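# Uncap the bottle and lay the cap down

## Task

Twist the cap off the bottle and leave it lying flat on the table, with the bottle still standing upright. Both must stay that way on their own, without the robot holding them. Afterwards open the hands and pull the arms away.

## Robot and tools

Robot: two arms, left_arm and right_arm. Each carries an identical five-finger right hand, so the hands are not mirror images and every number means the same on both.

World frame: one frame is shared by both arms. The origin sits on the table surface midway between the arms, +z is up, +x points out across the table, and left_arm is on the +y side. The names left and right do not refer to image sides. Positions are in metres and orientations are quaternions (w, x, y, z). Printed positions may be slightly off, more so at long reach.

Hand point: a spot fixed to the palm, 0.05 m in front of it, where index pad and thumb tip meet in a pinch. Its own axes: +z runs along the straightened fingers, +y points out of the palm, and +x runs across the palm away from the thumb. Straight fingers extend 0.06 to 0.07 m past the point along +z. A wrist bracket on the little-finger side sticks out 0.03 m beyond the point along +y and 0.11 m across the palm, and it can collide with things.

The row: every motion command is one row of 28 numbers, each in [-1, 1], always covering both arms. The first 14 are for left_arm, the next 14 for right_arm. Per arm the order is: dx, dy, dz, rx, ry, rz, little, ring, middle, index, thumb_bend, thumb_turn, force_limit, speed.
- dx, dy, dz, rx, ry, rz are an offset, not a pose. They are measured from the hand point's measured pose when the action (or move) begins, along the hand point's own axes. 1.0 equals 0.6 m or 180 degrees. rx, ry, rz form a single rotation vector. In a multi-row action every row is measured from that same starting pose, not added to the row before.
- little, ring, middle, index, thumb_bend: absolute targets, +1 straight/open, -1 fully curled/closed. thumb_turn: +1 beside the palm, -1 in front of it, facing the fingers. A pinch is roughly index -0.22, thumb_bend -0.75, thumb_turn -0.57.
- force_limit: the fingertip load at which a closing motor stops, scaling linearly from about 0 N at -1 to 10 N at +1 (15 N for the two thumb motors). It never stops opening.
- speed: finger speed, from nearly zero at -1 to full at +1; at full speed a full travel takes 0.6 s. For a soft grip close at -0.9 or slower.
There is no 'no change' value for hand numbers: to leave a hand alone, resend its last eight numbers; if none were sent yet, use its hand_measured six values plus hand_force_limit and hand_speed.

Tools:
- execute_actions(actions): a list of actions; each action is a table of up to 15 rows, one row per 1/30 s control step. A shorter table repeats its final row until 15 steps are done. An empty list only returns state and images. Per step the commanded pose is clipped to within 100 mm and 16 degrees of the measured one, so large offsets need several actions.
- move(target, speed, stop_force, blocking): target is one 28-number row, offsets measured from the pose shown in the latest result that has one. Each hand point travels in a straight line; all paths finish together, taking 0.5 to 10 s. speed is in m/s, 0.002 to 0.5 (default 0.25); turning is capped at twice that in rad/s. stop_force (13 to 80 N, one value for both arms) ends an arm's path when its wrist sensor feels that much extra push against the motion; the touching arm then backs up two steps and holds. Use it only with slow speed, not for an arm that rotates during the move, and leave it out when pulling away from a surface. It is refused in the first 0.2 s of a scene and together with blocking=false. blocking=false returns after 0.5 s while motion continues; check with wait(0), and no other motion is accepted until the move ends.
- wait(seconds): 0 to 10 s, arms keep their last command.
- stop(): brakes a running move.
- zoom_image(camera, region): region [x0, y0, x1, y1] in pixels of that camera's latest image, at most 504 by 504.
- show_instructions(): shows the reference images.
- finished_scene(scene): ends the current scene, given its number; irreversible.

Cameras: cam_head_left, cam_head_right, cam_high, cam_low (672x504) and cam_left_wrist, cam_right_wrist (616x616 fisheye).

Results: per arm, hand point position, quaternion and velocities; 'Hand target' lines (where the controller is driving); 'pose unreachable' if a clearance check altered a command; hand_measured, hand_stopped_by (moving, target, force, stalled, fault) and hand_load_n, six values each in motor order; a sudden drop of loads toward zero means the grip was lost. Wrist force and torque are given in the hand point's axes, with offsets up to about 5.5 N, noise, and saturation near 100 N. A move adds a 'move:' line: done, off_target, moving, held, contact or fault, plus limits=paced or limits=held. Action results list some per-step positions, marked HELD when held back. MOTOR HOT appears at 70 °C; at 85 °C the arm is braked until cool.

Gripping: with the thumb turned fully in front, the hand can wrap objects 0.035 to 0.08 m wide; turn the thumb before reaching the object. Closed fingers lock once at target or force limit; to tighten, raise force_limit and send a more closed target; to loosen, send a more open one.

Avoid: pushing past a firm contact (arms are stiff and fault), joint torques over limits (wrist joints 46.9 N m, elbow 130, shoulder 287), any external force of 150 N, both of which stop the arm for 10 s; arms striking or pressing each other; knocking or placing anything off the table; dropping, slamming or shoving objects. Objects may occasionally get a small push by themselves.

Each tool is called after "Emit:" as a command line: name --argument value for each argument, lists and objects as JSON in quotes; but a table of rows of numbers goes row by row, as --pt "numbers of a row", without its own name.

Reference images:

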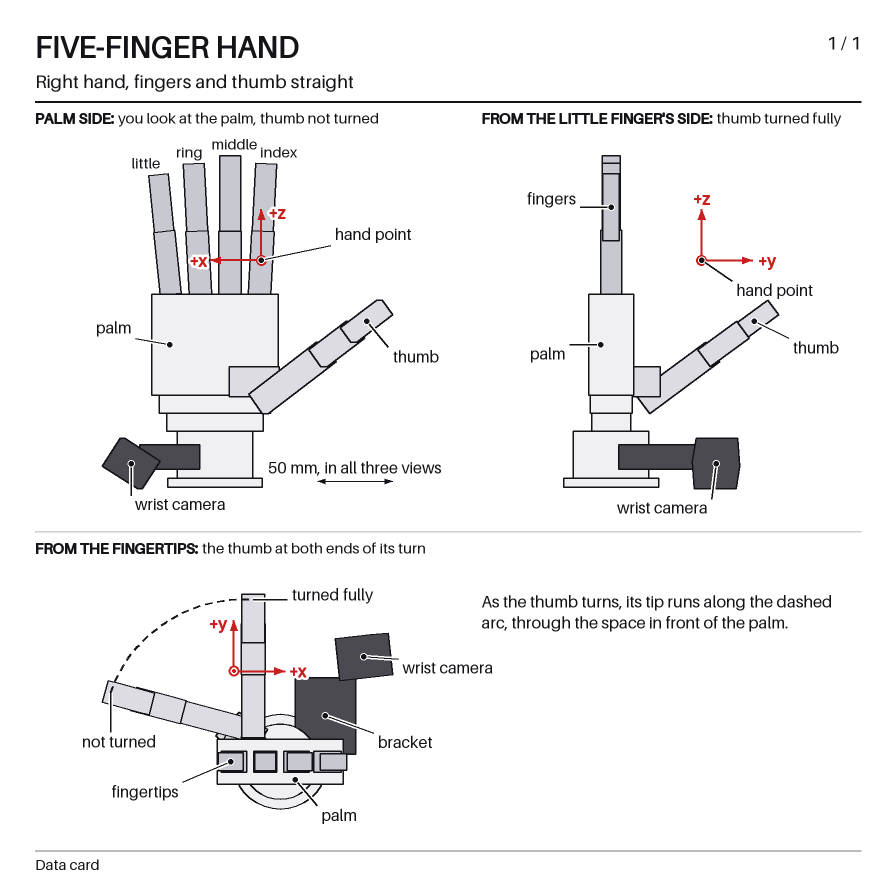

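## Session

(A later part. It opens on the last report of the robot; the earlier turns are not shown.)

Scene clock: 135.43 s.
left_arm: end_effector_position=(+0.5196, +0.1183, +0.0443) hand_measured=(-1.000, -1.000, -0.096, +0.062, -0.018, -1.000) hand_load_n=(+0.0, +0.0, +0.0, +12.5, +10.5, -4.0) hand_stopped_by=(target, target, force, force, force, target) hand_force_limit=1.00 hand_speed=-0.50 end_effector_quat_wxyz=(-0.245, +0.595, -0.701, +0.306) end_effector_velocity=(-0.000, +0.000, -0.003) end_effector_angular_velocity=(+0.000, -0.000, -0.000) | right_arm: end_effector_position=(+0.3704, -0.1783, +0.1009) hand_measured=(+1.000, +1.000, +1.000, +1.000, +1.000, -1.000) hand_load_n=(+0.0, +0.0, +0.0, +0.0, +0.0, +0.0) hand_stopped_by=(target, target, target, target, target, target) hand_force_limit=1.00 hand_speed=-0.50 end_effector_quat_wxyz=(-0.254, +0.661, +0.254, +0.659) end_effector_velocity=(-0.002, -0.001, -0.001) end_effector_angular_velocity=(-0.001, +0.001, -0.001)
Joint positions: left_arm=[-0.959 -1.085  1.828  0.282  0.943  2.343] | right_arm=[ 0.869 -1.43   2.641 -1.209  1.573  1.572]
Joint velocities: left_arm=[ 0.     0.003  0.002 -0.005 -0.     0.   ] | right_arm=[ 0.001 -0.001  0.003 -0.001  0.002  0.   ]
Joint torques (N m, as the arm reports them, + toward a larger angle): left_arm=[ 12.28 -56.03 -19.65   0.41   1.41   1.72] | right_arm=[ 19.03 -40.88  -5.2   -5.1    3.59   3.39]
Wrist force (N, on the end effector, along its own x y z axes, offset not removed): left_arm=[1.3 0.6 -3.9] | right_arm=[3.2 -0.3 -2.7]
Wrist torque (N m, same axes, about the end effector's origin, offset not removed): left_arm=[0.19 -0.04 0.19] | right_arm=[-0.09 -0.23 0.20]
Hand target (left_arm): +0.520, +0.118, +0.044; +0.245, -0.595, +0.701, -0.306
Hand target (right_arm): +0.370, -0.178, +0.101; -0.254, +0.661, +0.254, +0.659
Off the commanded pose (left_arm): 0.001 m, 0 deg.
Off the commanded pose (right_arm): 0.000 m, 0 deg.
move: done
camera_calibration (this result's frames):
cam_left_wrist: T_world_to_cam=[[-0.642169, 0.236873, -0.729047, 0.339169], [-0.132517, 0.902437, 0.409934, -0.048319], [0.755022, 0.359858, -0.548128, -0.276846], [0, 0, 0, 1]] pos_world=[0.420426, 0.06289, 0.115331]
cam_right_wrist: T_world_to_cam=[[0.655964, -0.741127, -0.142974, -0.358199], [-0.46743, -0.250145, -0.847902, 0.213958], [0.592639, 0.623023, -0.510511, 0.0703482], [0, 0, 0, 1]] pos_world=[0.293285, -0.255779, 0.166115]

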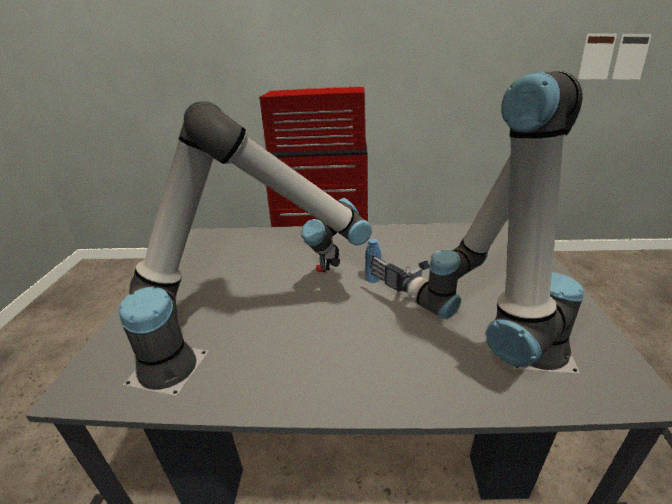

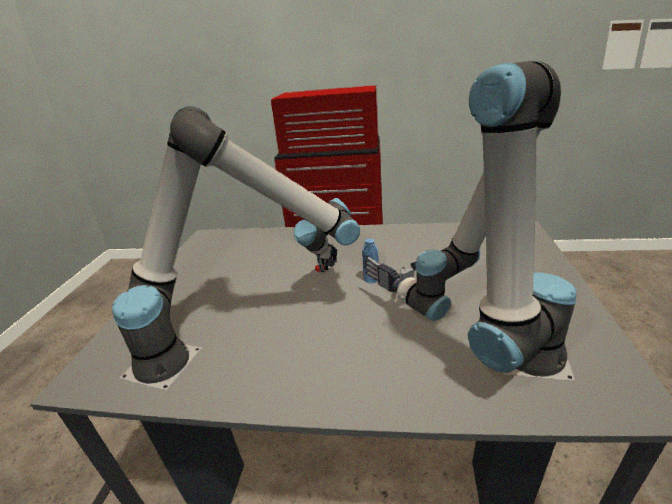

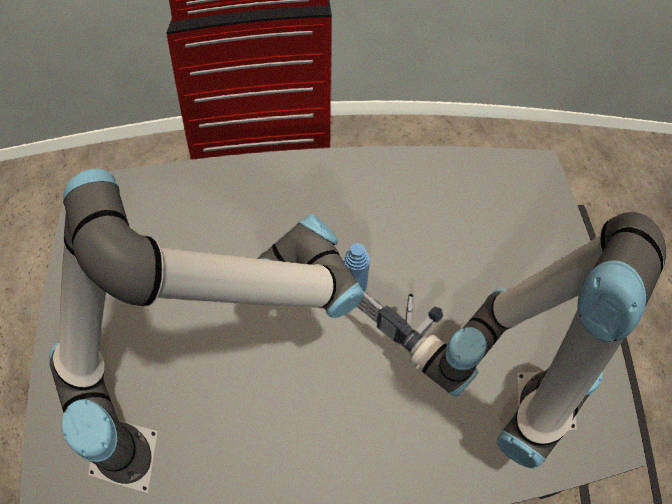

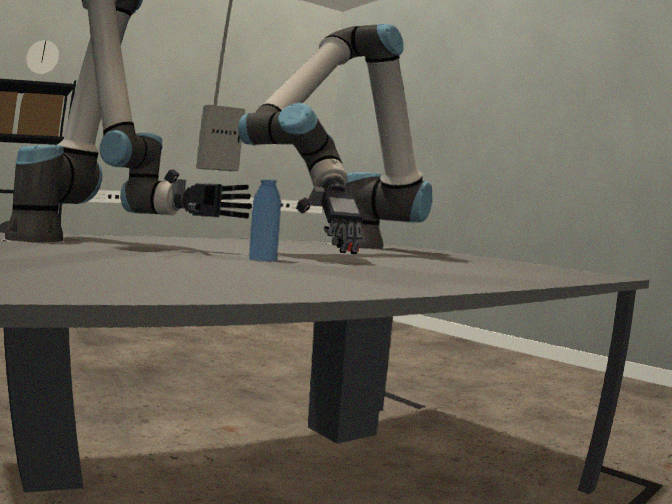

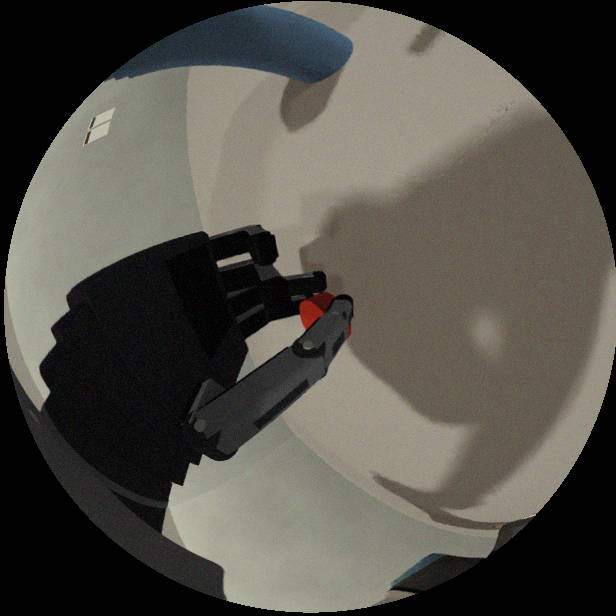

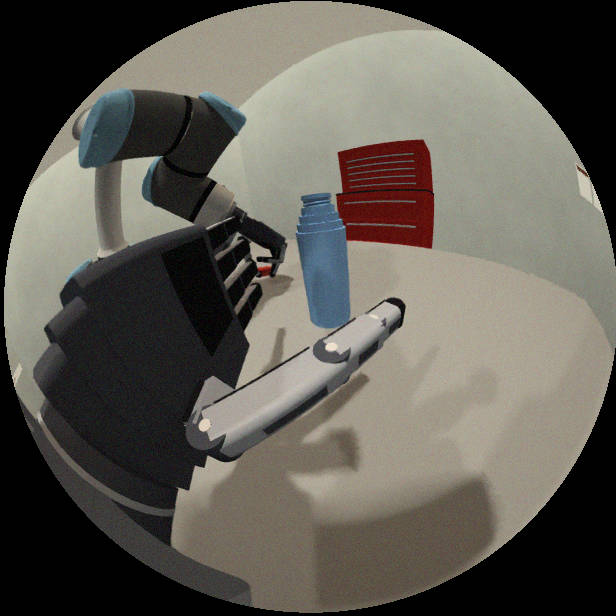

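Emit:
move --target '[0,0.006,0.006,0,0,0,-1,-1,-0.9,-0.9,-0.9,-1,1,-0.5, 0,0,-0.2,0,0,0,1,1,1,1,1,-1,1,-0.5]' --speed 0.1

Emit:
move --target '[0,0,0,0,0,0,-1,-1,0.4,0.4,0.5,-1,1,-0.3, 0,0,0,0,0,0,1,1,1,1,1,-1,1,-0.5]'

Emit:
move --target '[-0.2,-0.2,-0.2,0,0,0,-1,-1,0.4,0.4,0.5,-1,1,-0.3, 0,0,0,0,0,0,1,1,1,1,1,-1,1,-0.5]' --speed 0.15

Scene clock: 137.37 s.
left_arm: end_effector_position=(+0.5197, +0.1182, +0.0392) hand_measured=(-1.000, -1.000, -0.096, +0.062, -0.018, -1.000) hand_load_n=(+0.0, +0.0, +0.0, +12.5, +10.5, -4.0) hand_stopped_by=(target, target, force, force, force, target) hand_force_limit=1.00 hand_speed=-0.50 end_effector_quat_wxyz=(-0.245, +0.595, -0.701, +0.306) end_effector_velocity=(-0.000, +0.001, -0.000) end_effector_angular_velocity=(+0.002, +0.001, +0.000) | right_arm: end_effector_position=(+0.2816, -0.2585, +0.1012) hand_measured=(+1.000, +1.000, +1.000, +1.000, +1.000, -1.000) hand_load_n=(+0.0, +0.0, +0.0, +0.0, +0.0, +0.0) hand_stopped_by=(target, target, target, target, target, target) hand_force_limit=1.00 hand_speed=-0.50 end_effector_quat_wxyz=(-0.254, +0.661, +0.254, +0.659) end_effector_velocity=(-0.003, -0.003, +0.000) end_effector_angular_velocity=(-0.000, +0.001, +0.000)
Joint positions: left_arm=[-0.959 -1.079  1.83   0.274  0.943  2.343] | right_arm=[ 0.872 -1.6    2.84  -1.238  1.575  1.572]
Joint velocities: left_arm=[ 0.     0.     0.     0.001  0.    -0.   ] | right_arm=[-0.002 -0.011  0.007  0.005 -0.002  0.   ]
Joint torques (N m, as the arm reports them, + toward a larger angle): left_arm=[ 12.37 -56.56 -19.6    0.25   1.39   1.38] | right_arm=[-18.1  -26.39  -2.8    1.92  -3.69  -1.6 ]
Wrist force (N, on the end effector, along its own x y z axes, offset not removed): left_arm=[-0.7 -0.9 -3.7] | right_arm=[-3.7 -2.4 0.1]
Wrist torque (N m, same axes, about the end effector's origin, offset not removed): left_arm=[-0.10 0.20 -0.06] | right_arm=[-0.52 0.67 -0.11]
Hand target (left_arm): +0.520, +0.118, +0.039; +0.245, -0.595, +0.701, -0.306
Hand target (right_arm): +0.281, -0.259, +0.101; -0.254, +0.661, +0.254, +0.659
Off the commanded pose (left_arm): 0.000 m, 0 deg.
Off the commanded pose (right_arm): 0.000 m, 0 deg.
move: done
camera_calibration (this result's frames):
cam_left_wrist: T_world_to_cam=[[-0.64217, 0.236872, -0.729047, 0.335555], [-0.132517, 0.902438, 0.409934, -0.0461192], [0.755022, 0.359858, -0.548128, -0.279648], [0, 0, 0, 1]] pos_world=[0.420511, 0.0627695, 0.110258]
cam_right_wrist: T_world_to_cam=[[0.655923, -0.741164, -0.142969, -0.359339], [-0.467415, -0.250095, -0.847924, 0.15258], [0.592695, 0.622999, -0.510475, 0.173012], [0, 0, 0, 1]] pos_world=[0.204474, -0.335956, 0.16632]

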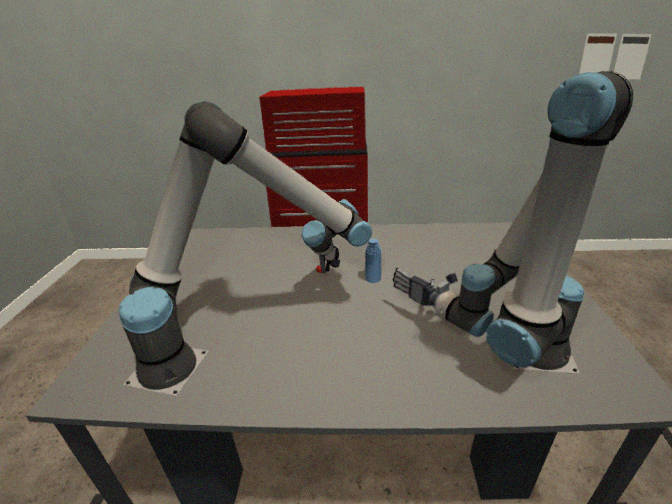

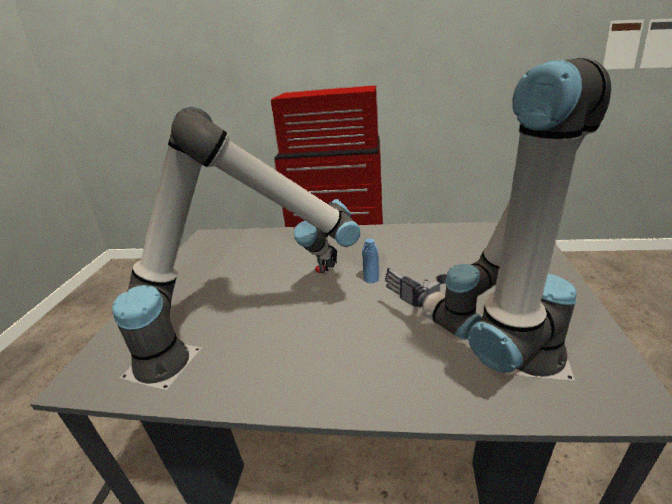

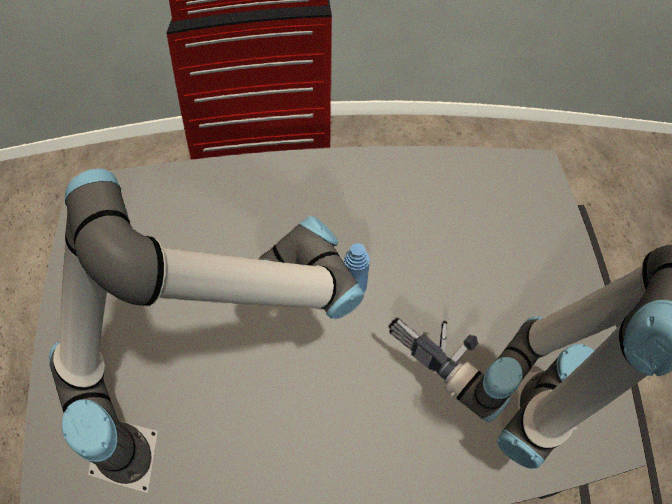

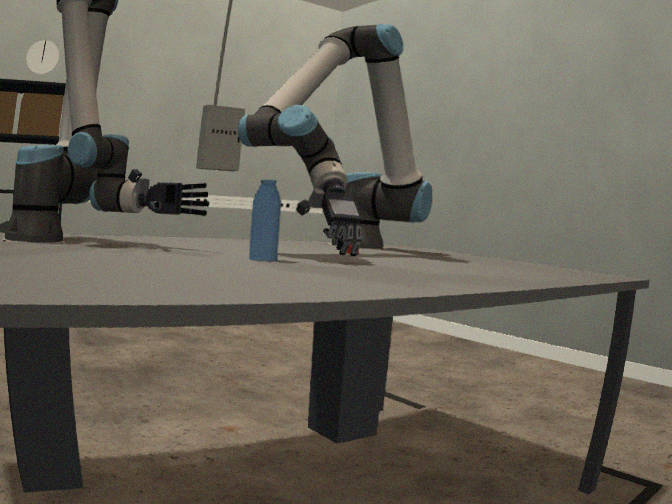

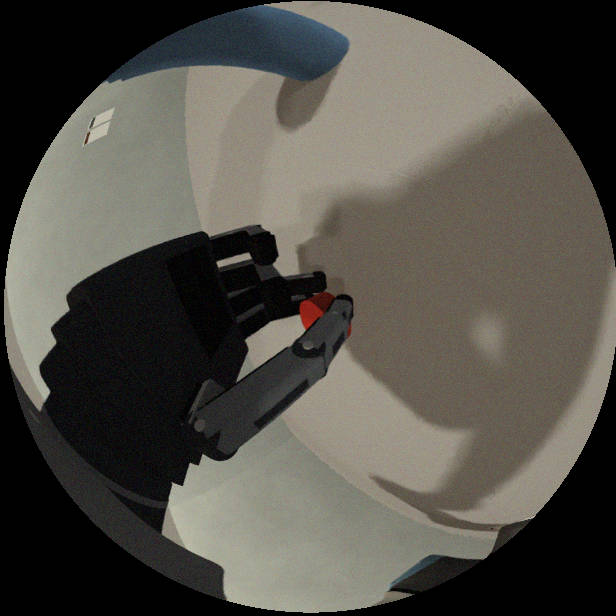

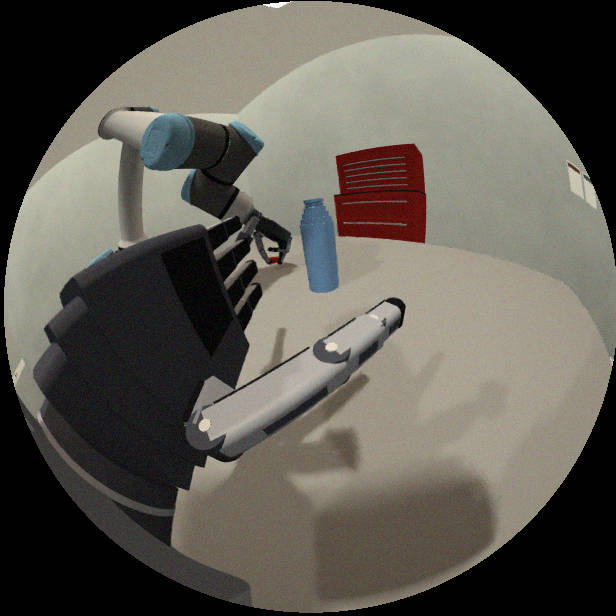

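Scene clock: 138.37 s.
left_arm: end_effector_position=(+0.5197, +0.1182, +0.0392) hand_measured=(-1.000, -1.000, +0.400, +0.400, +0.500, -1.000) hand_load_n=(+0.0, +0.0, +0.0, +0.0, +0.0, +0.0) hand_stopped_by=(target, target, target, target, target, target) hand_force_limit=1.00 hand_speed=-0.30 end_effector_quat_wxyz=(-0.245, +0.595, -0.701, +0.306) end_effector_velocity=(+0.000, +0.000, -0.000) end_effector_angular_velocity=(+0.001, +0.000, +0.000) | right_arm: end_effector_position=(+0.2816, -0.2585, +0.1011) hand_measured=(+1.000, +1.000, +1.000, +1.000, +1.000, -1.000) hand_load_n=(+0.0, +0.0, +0.0, +0.0, +0.0, +0.0) hand_stopped_by=(target, target, target, target, target, target) hand_force_limit=1.00 hand_speed=-0.50 end_effector_quat_wxyz=(-0.254, +0.661, +0.254, +0.659) end_effector_velocity=(-0.000, -0.000, -0.001) end_effector_angular_velocity=(-0.001, +0.001, +0.000)
Joint positions: left_arm=[-0.959 -1.079  1.83   0.274  0.943  2.343] | right_arm=[ 0.871 -1.6    2.84  -1.238  1.575  1.572]
Joint velocities: left_arm=[ 0.     0.001  0.    -0.    -0.    -0.   ] | right_arm=[ 0.     0.002  0.001 -0.001 -0.     0.   ]
Joint torques (N m, as the arm reports them, + toward a larger angle): left_arm=[ 11.76 -57.97 -20.5    0.88   1.27   1.62] | right_arm=[  3.53   0.99 -28.7   -5.22   0.72  -2.25]
Wrist force (N, on the end effector, along its own x y z axes, offset not removed): left_arm=[1.3 0.7 -1.8] | right_arm=[1.4 -4.6 2.8]
Wrist torque (N m, same axes, about the end effector's origin, offset not removed): left_arm=[0.02 -0.10 0.13] | right_arm=[-1.14 -0.40 -0.11]
Hand target (left_arm): +0.520, +0.118, +0.039; +0.245, -0.595, +0.701, -0.306
Hand target (right_arm): +0.282, -0.258, +0.101; -0.254, +0.661, +0.254, +0.659
Off the commanded pose (left_arm): 0.000 m, 0 deg.
Off the commanded pose (right_arm): 0.000 m, 0 deg.
move: done
camera_calibration (this result's frames):
cam_left_wrist: T_world_to_cam=[[-0.64217, 0.236873, -0.729047, 0.335552], [-0.132516, 0.902438, 0.409934, -0.0461181], [0.755021, 0.359857, -0.548129, -0.27965], [0, 0, 0, 1]] pos_world=[0.420511, 0.0627695, 0.110254]
cam_right_wrist: T_world_to_cam=[[0.655939, -0.741151, -0.142969, -0.359343], [-0.467426, -0.250123, -0.84791, 0.152559], [0.592669, 0.623004, -0.510498, 0.173026], [0, 0, 0, 1]] pos_world=[0.20447, -0.335964, 0.166311]

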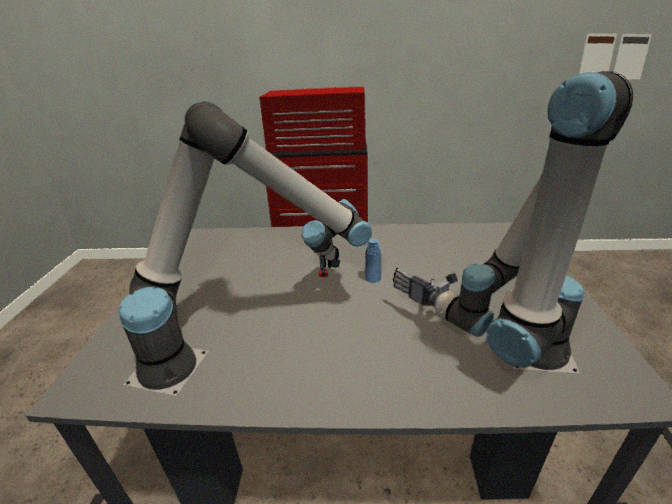

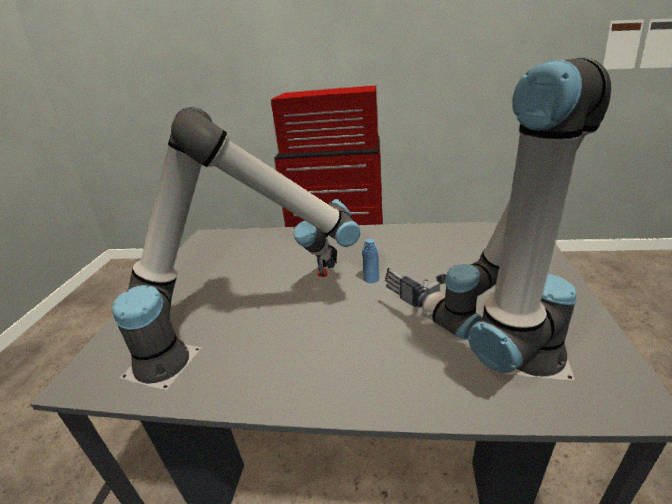

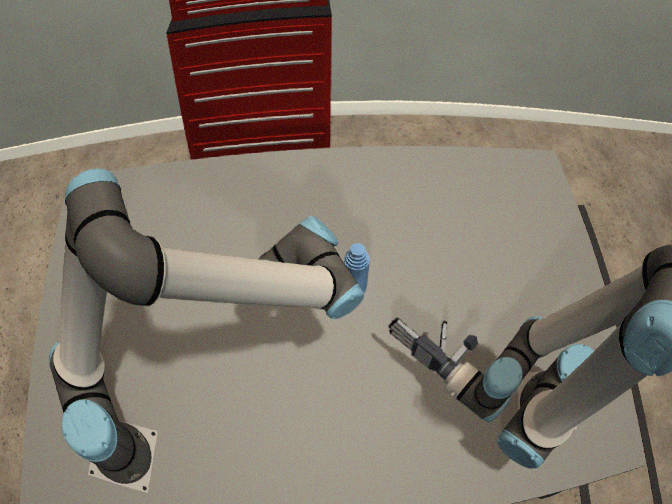

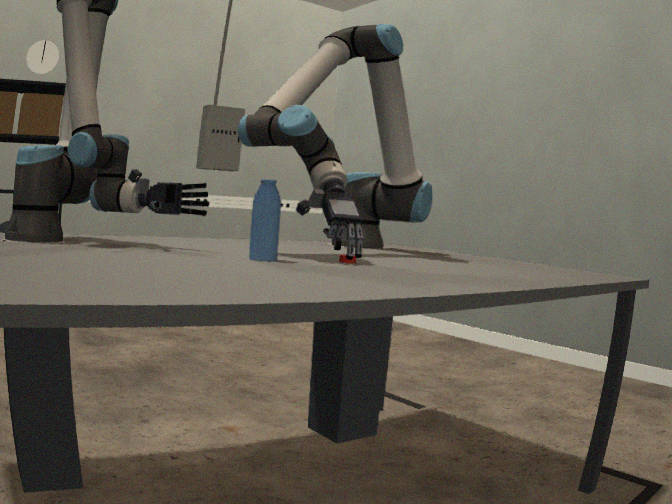

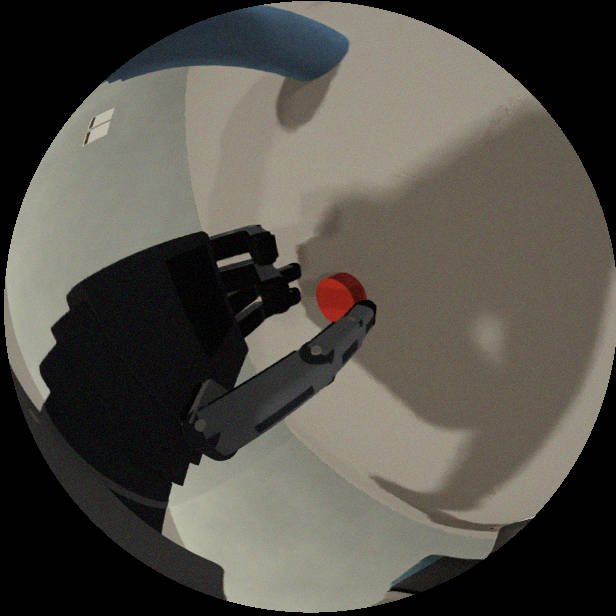

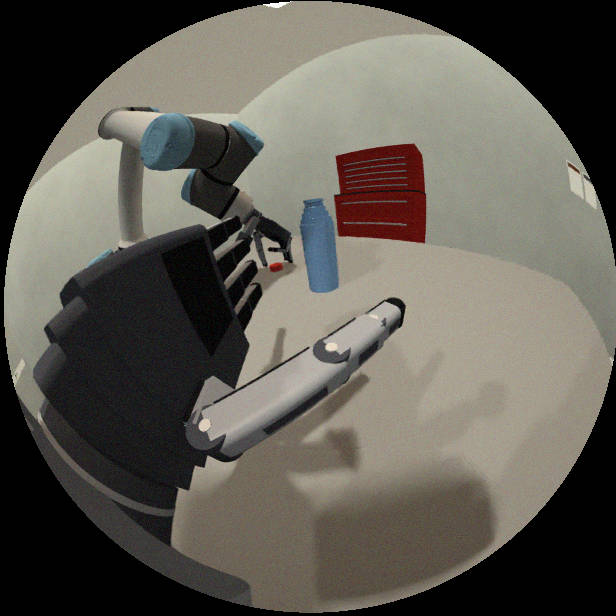

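Scene clock: 140.37 s.
left_arm: end_effector_position=(+0.5374, +0.2403, +0.2060) hand_measured=(-1.000, -1.000, +0.400, +0.400, +0.500, -1.000) hand_load_n=(+0.0, +0.0, +0.0, +0.0, +0.0, +0.0) hand_stopped_by=(target, target, target, target, target, target) hand_force_limit=1.00 hand_speed=-0.30 end_effector_quat_wxyz=(-0.245, +0.595, -0.701, +0.306) end_effector_velocity=(+0.000, +0.001, +0.002) end_effector_angular_velocity=(-0.000, +0.000, -0.000) | right_arm: end_effector_position=(+0.2816, -0.2585, +0.1011) hand_measured=(+1.000, +1.000, +1.000, +1.000, +1.000, -1.000) hand_load_n=(+0.0, +0.0, +0.0, +0.0, +0.0, +0.0) hand_stopped_by=(target, target, target, target, target, target) hand_force_limit=1.00 hand_speed=-0.50 end_effector_quat_wxyz=(-0.254, +0.661, +0.254, +0.659) end_effector_velocity=(+0.000, +0.000, -0.000) end_effector_angular_velocity=(-0.001, +0.001, +0.000)
Joint positions: left_arm=[-0.83  -1.365  1.869  0.448  1.014  2.474] | right_arm=[ 0.871 -1.6    2.84  -1.238  1.575  1.572]
Joint velocities: left_arm=[ 0.002 -0.003 -0.     0.003  0.001  0.001] | right_arm=[-0.     0.001 -0.     0.    -0.    -0.   ]
Joint torques (N m, as the arm reports them, + toward a larger angle): left_arm=[ 10.8  -59.91 -43.39   4.29   1.6    1.49] | right_arm=[  2.02  -0.17 -25.38  -5.19   0.69  -1.99]
Wrist force (N, on the end effector, along its own x y z axes, offset not removed): left_arm=[1.2 0.9 -4.2] | right_arm=[7.1 -0.6 -2.2]
Wrist torque (N m, same axes, about the end effector's origin, offset not removed): left_arm=[0.24 -0.04 0.14] | right_arm=[-0.12 -0.90 0.54]
Hand target (left_arm): +0.537, +0.240, +0.206; +0.245, -0.595, +0.701, -0.306
Hand target (right_arm): +0.282, -0.258, +0.101; -0.254, +0.661, +0.254, +0.659
Off the commanded pose (left_arm): 0.000 m, 0 deg.
Off the commanded pose (right_arm): 0.000 m, 0 deg.
move: done
camera_calibration (this result's frames):
cam_left_wrist: T_world_to_cam=[[-0.642197, 0.236897, -0.729015, 0.439596], [-0.13255, 0.902401, 0.410004, -0.222284], [0.754993, 0.359934, -0.548118, -0.245475], [0, 0, 0, 1]] pos_world=[0.438175, 0.184805, 0.27706]
cam_right_wrist: T_world_to_cam=[[0.65594, -0.74115, -0.142969, -0.359342], [-0.467421, -0.250118, -0.847914, 0.152566], [0.592672, 0.623007, -0.510491, 0.173022], [0, 0, 0, 1]] pos_world=[0.204474, -0.335961, 0.166314]

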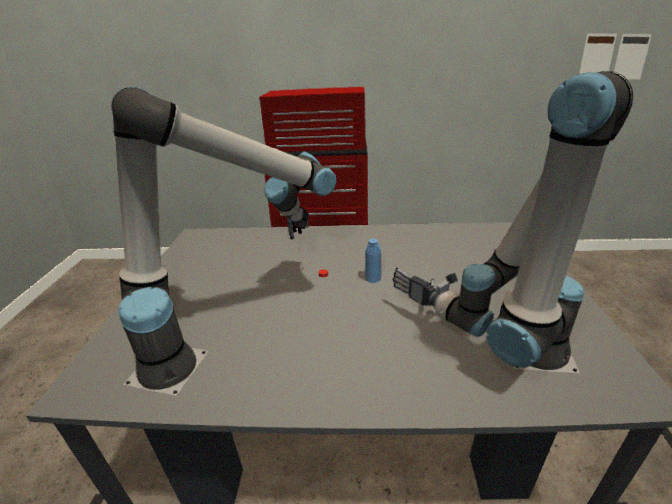

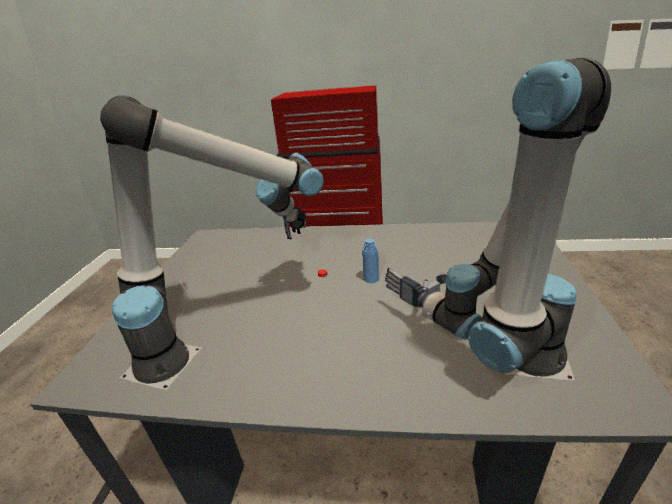

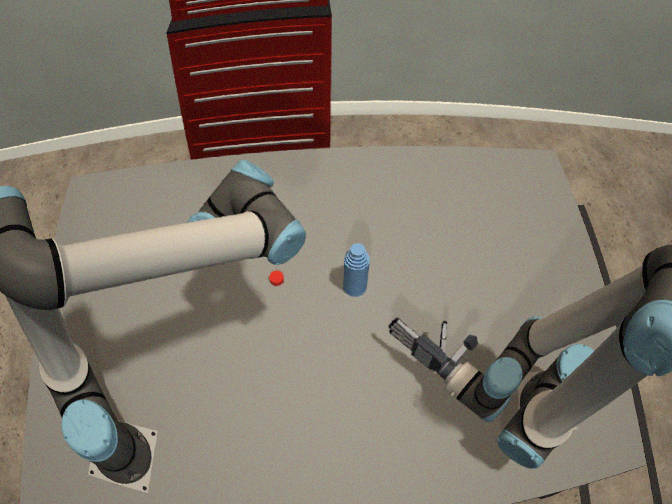

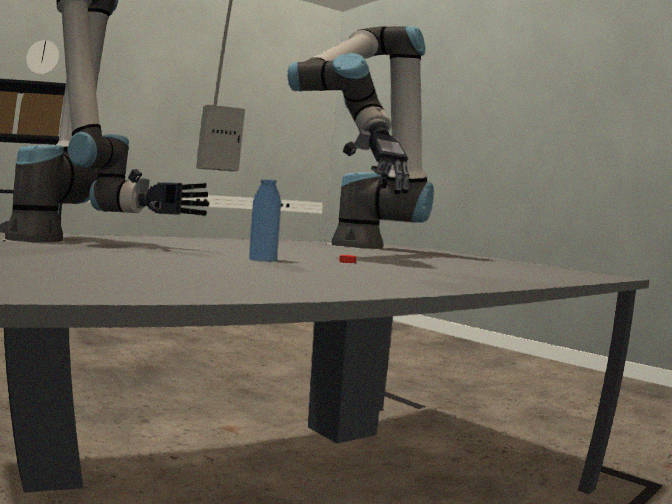

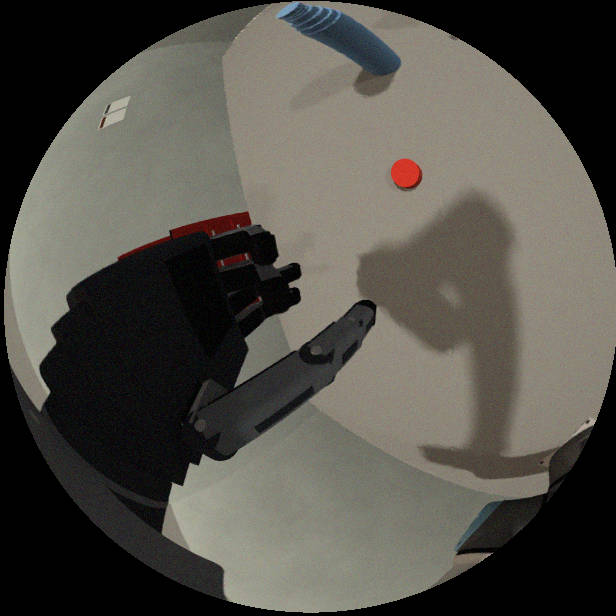

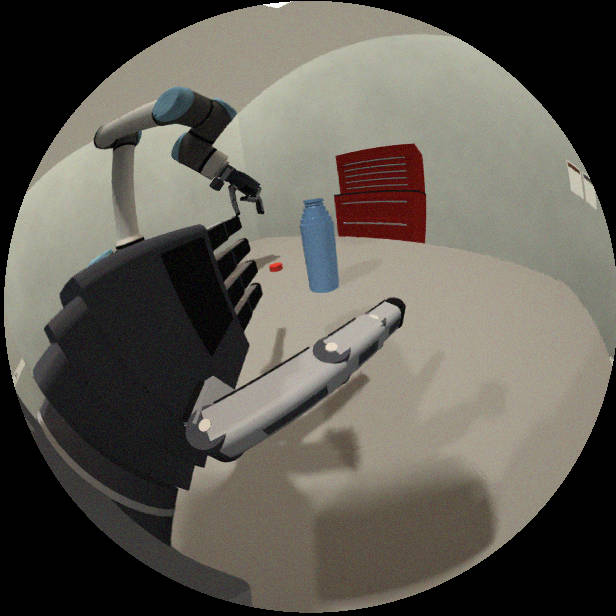

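Emit:
finished_scene --scene 1

The scene is finished: the task was done.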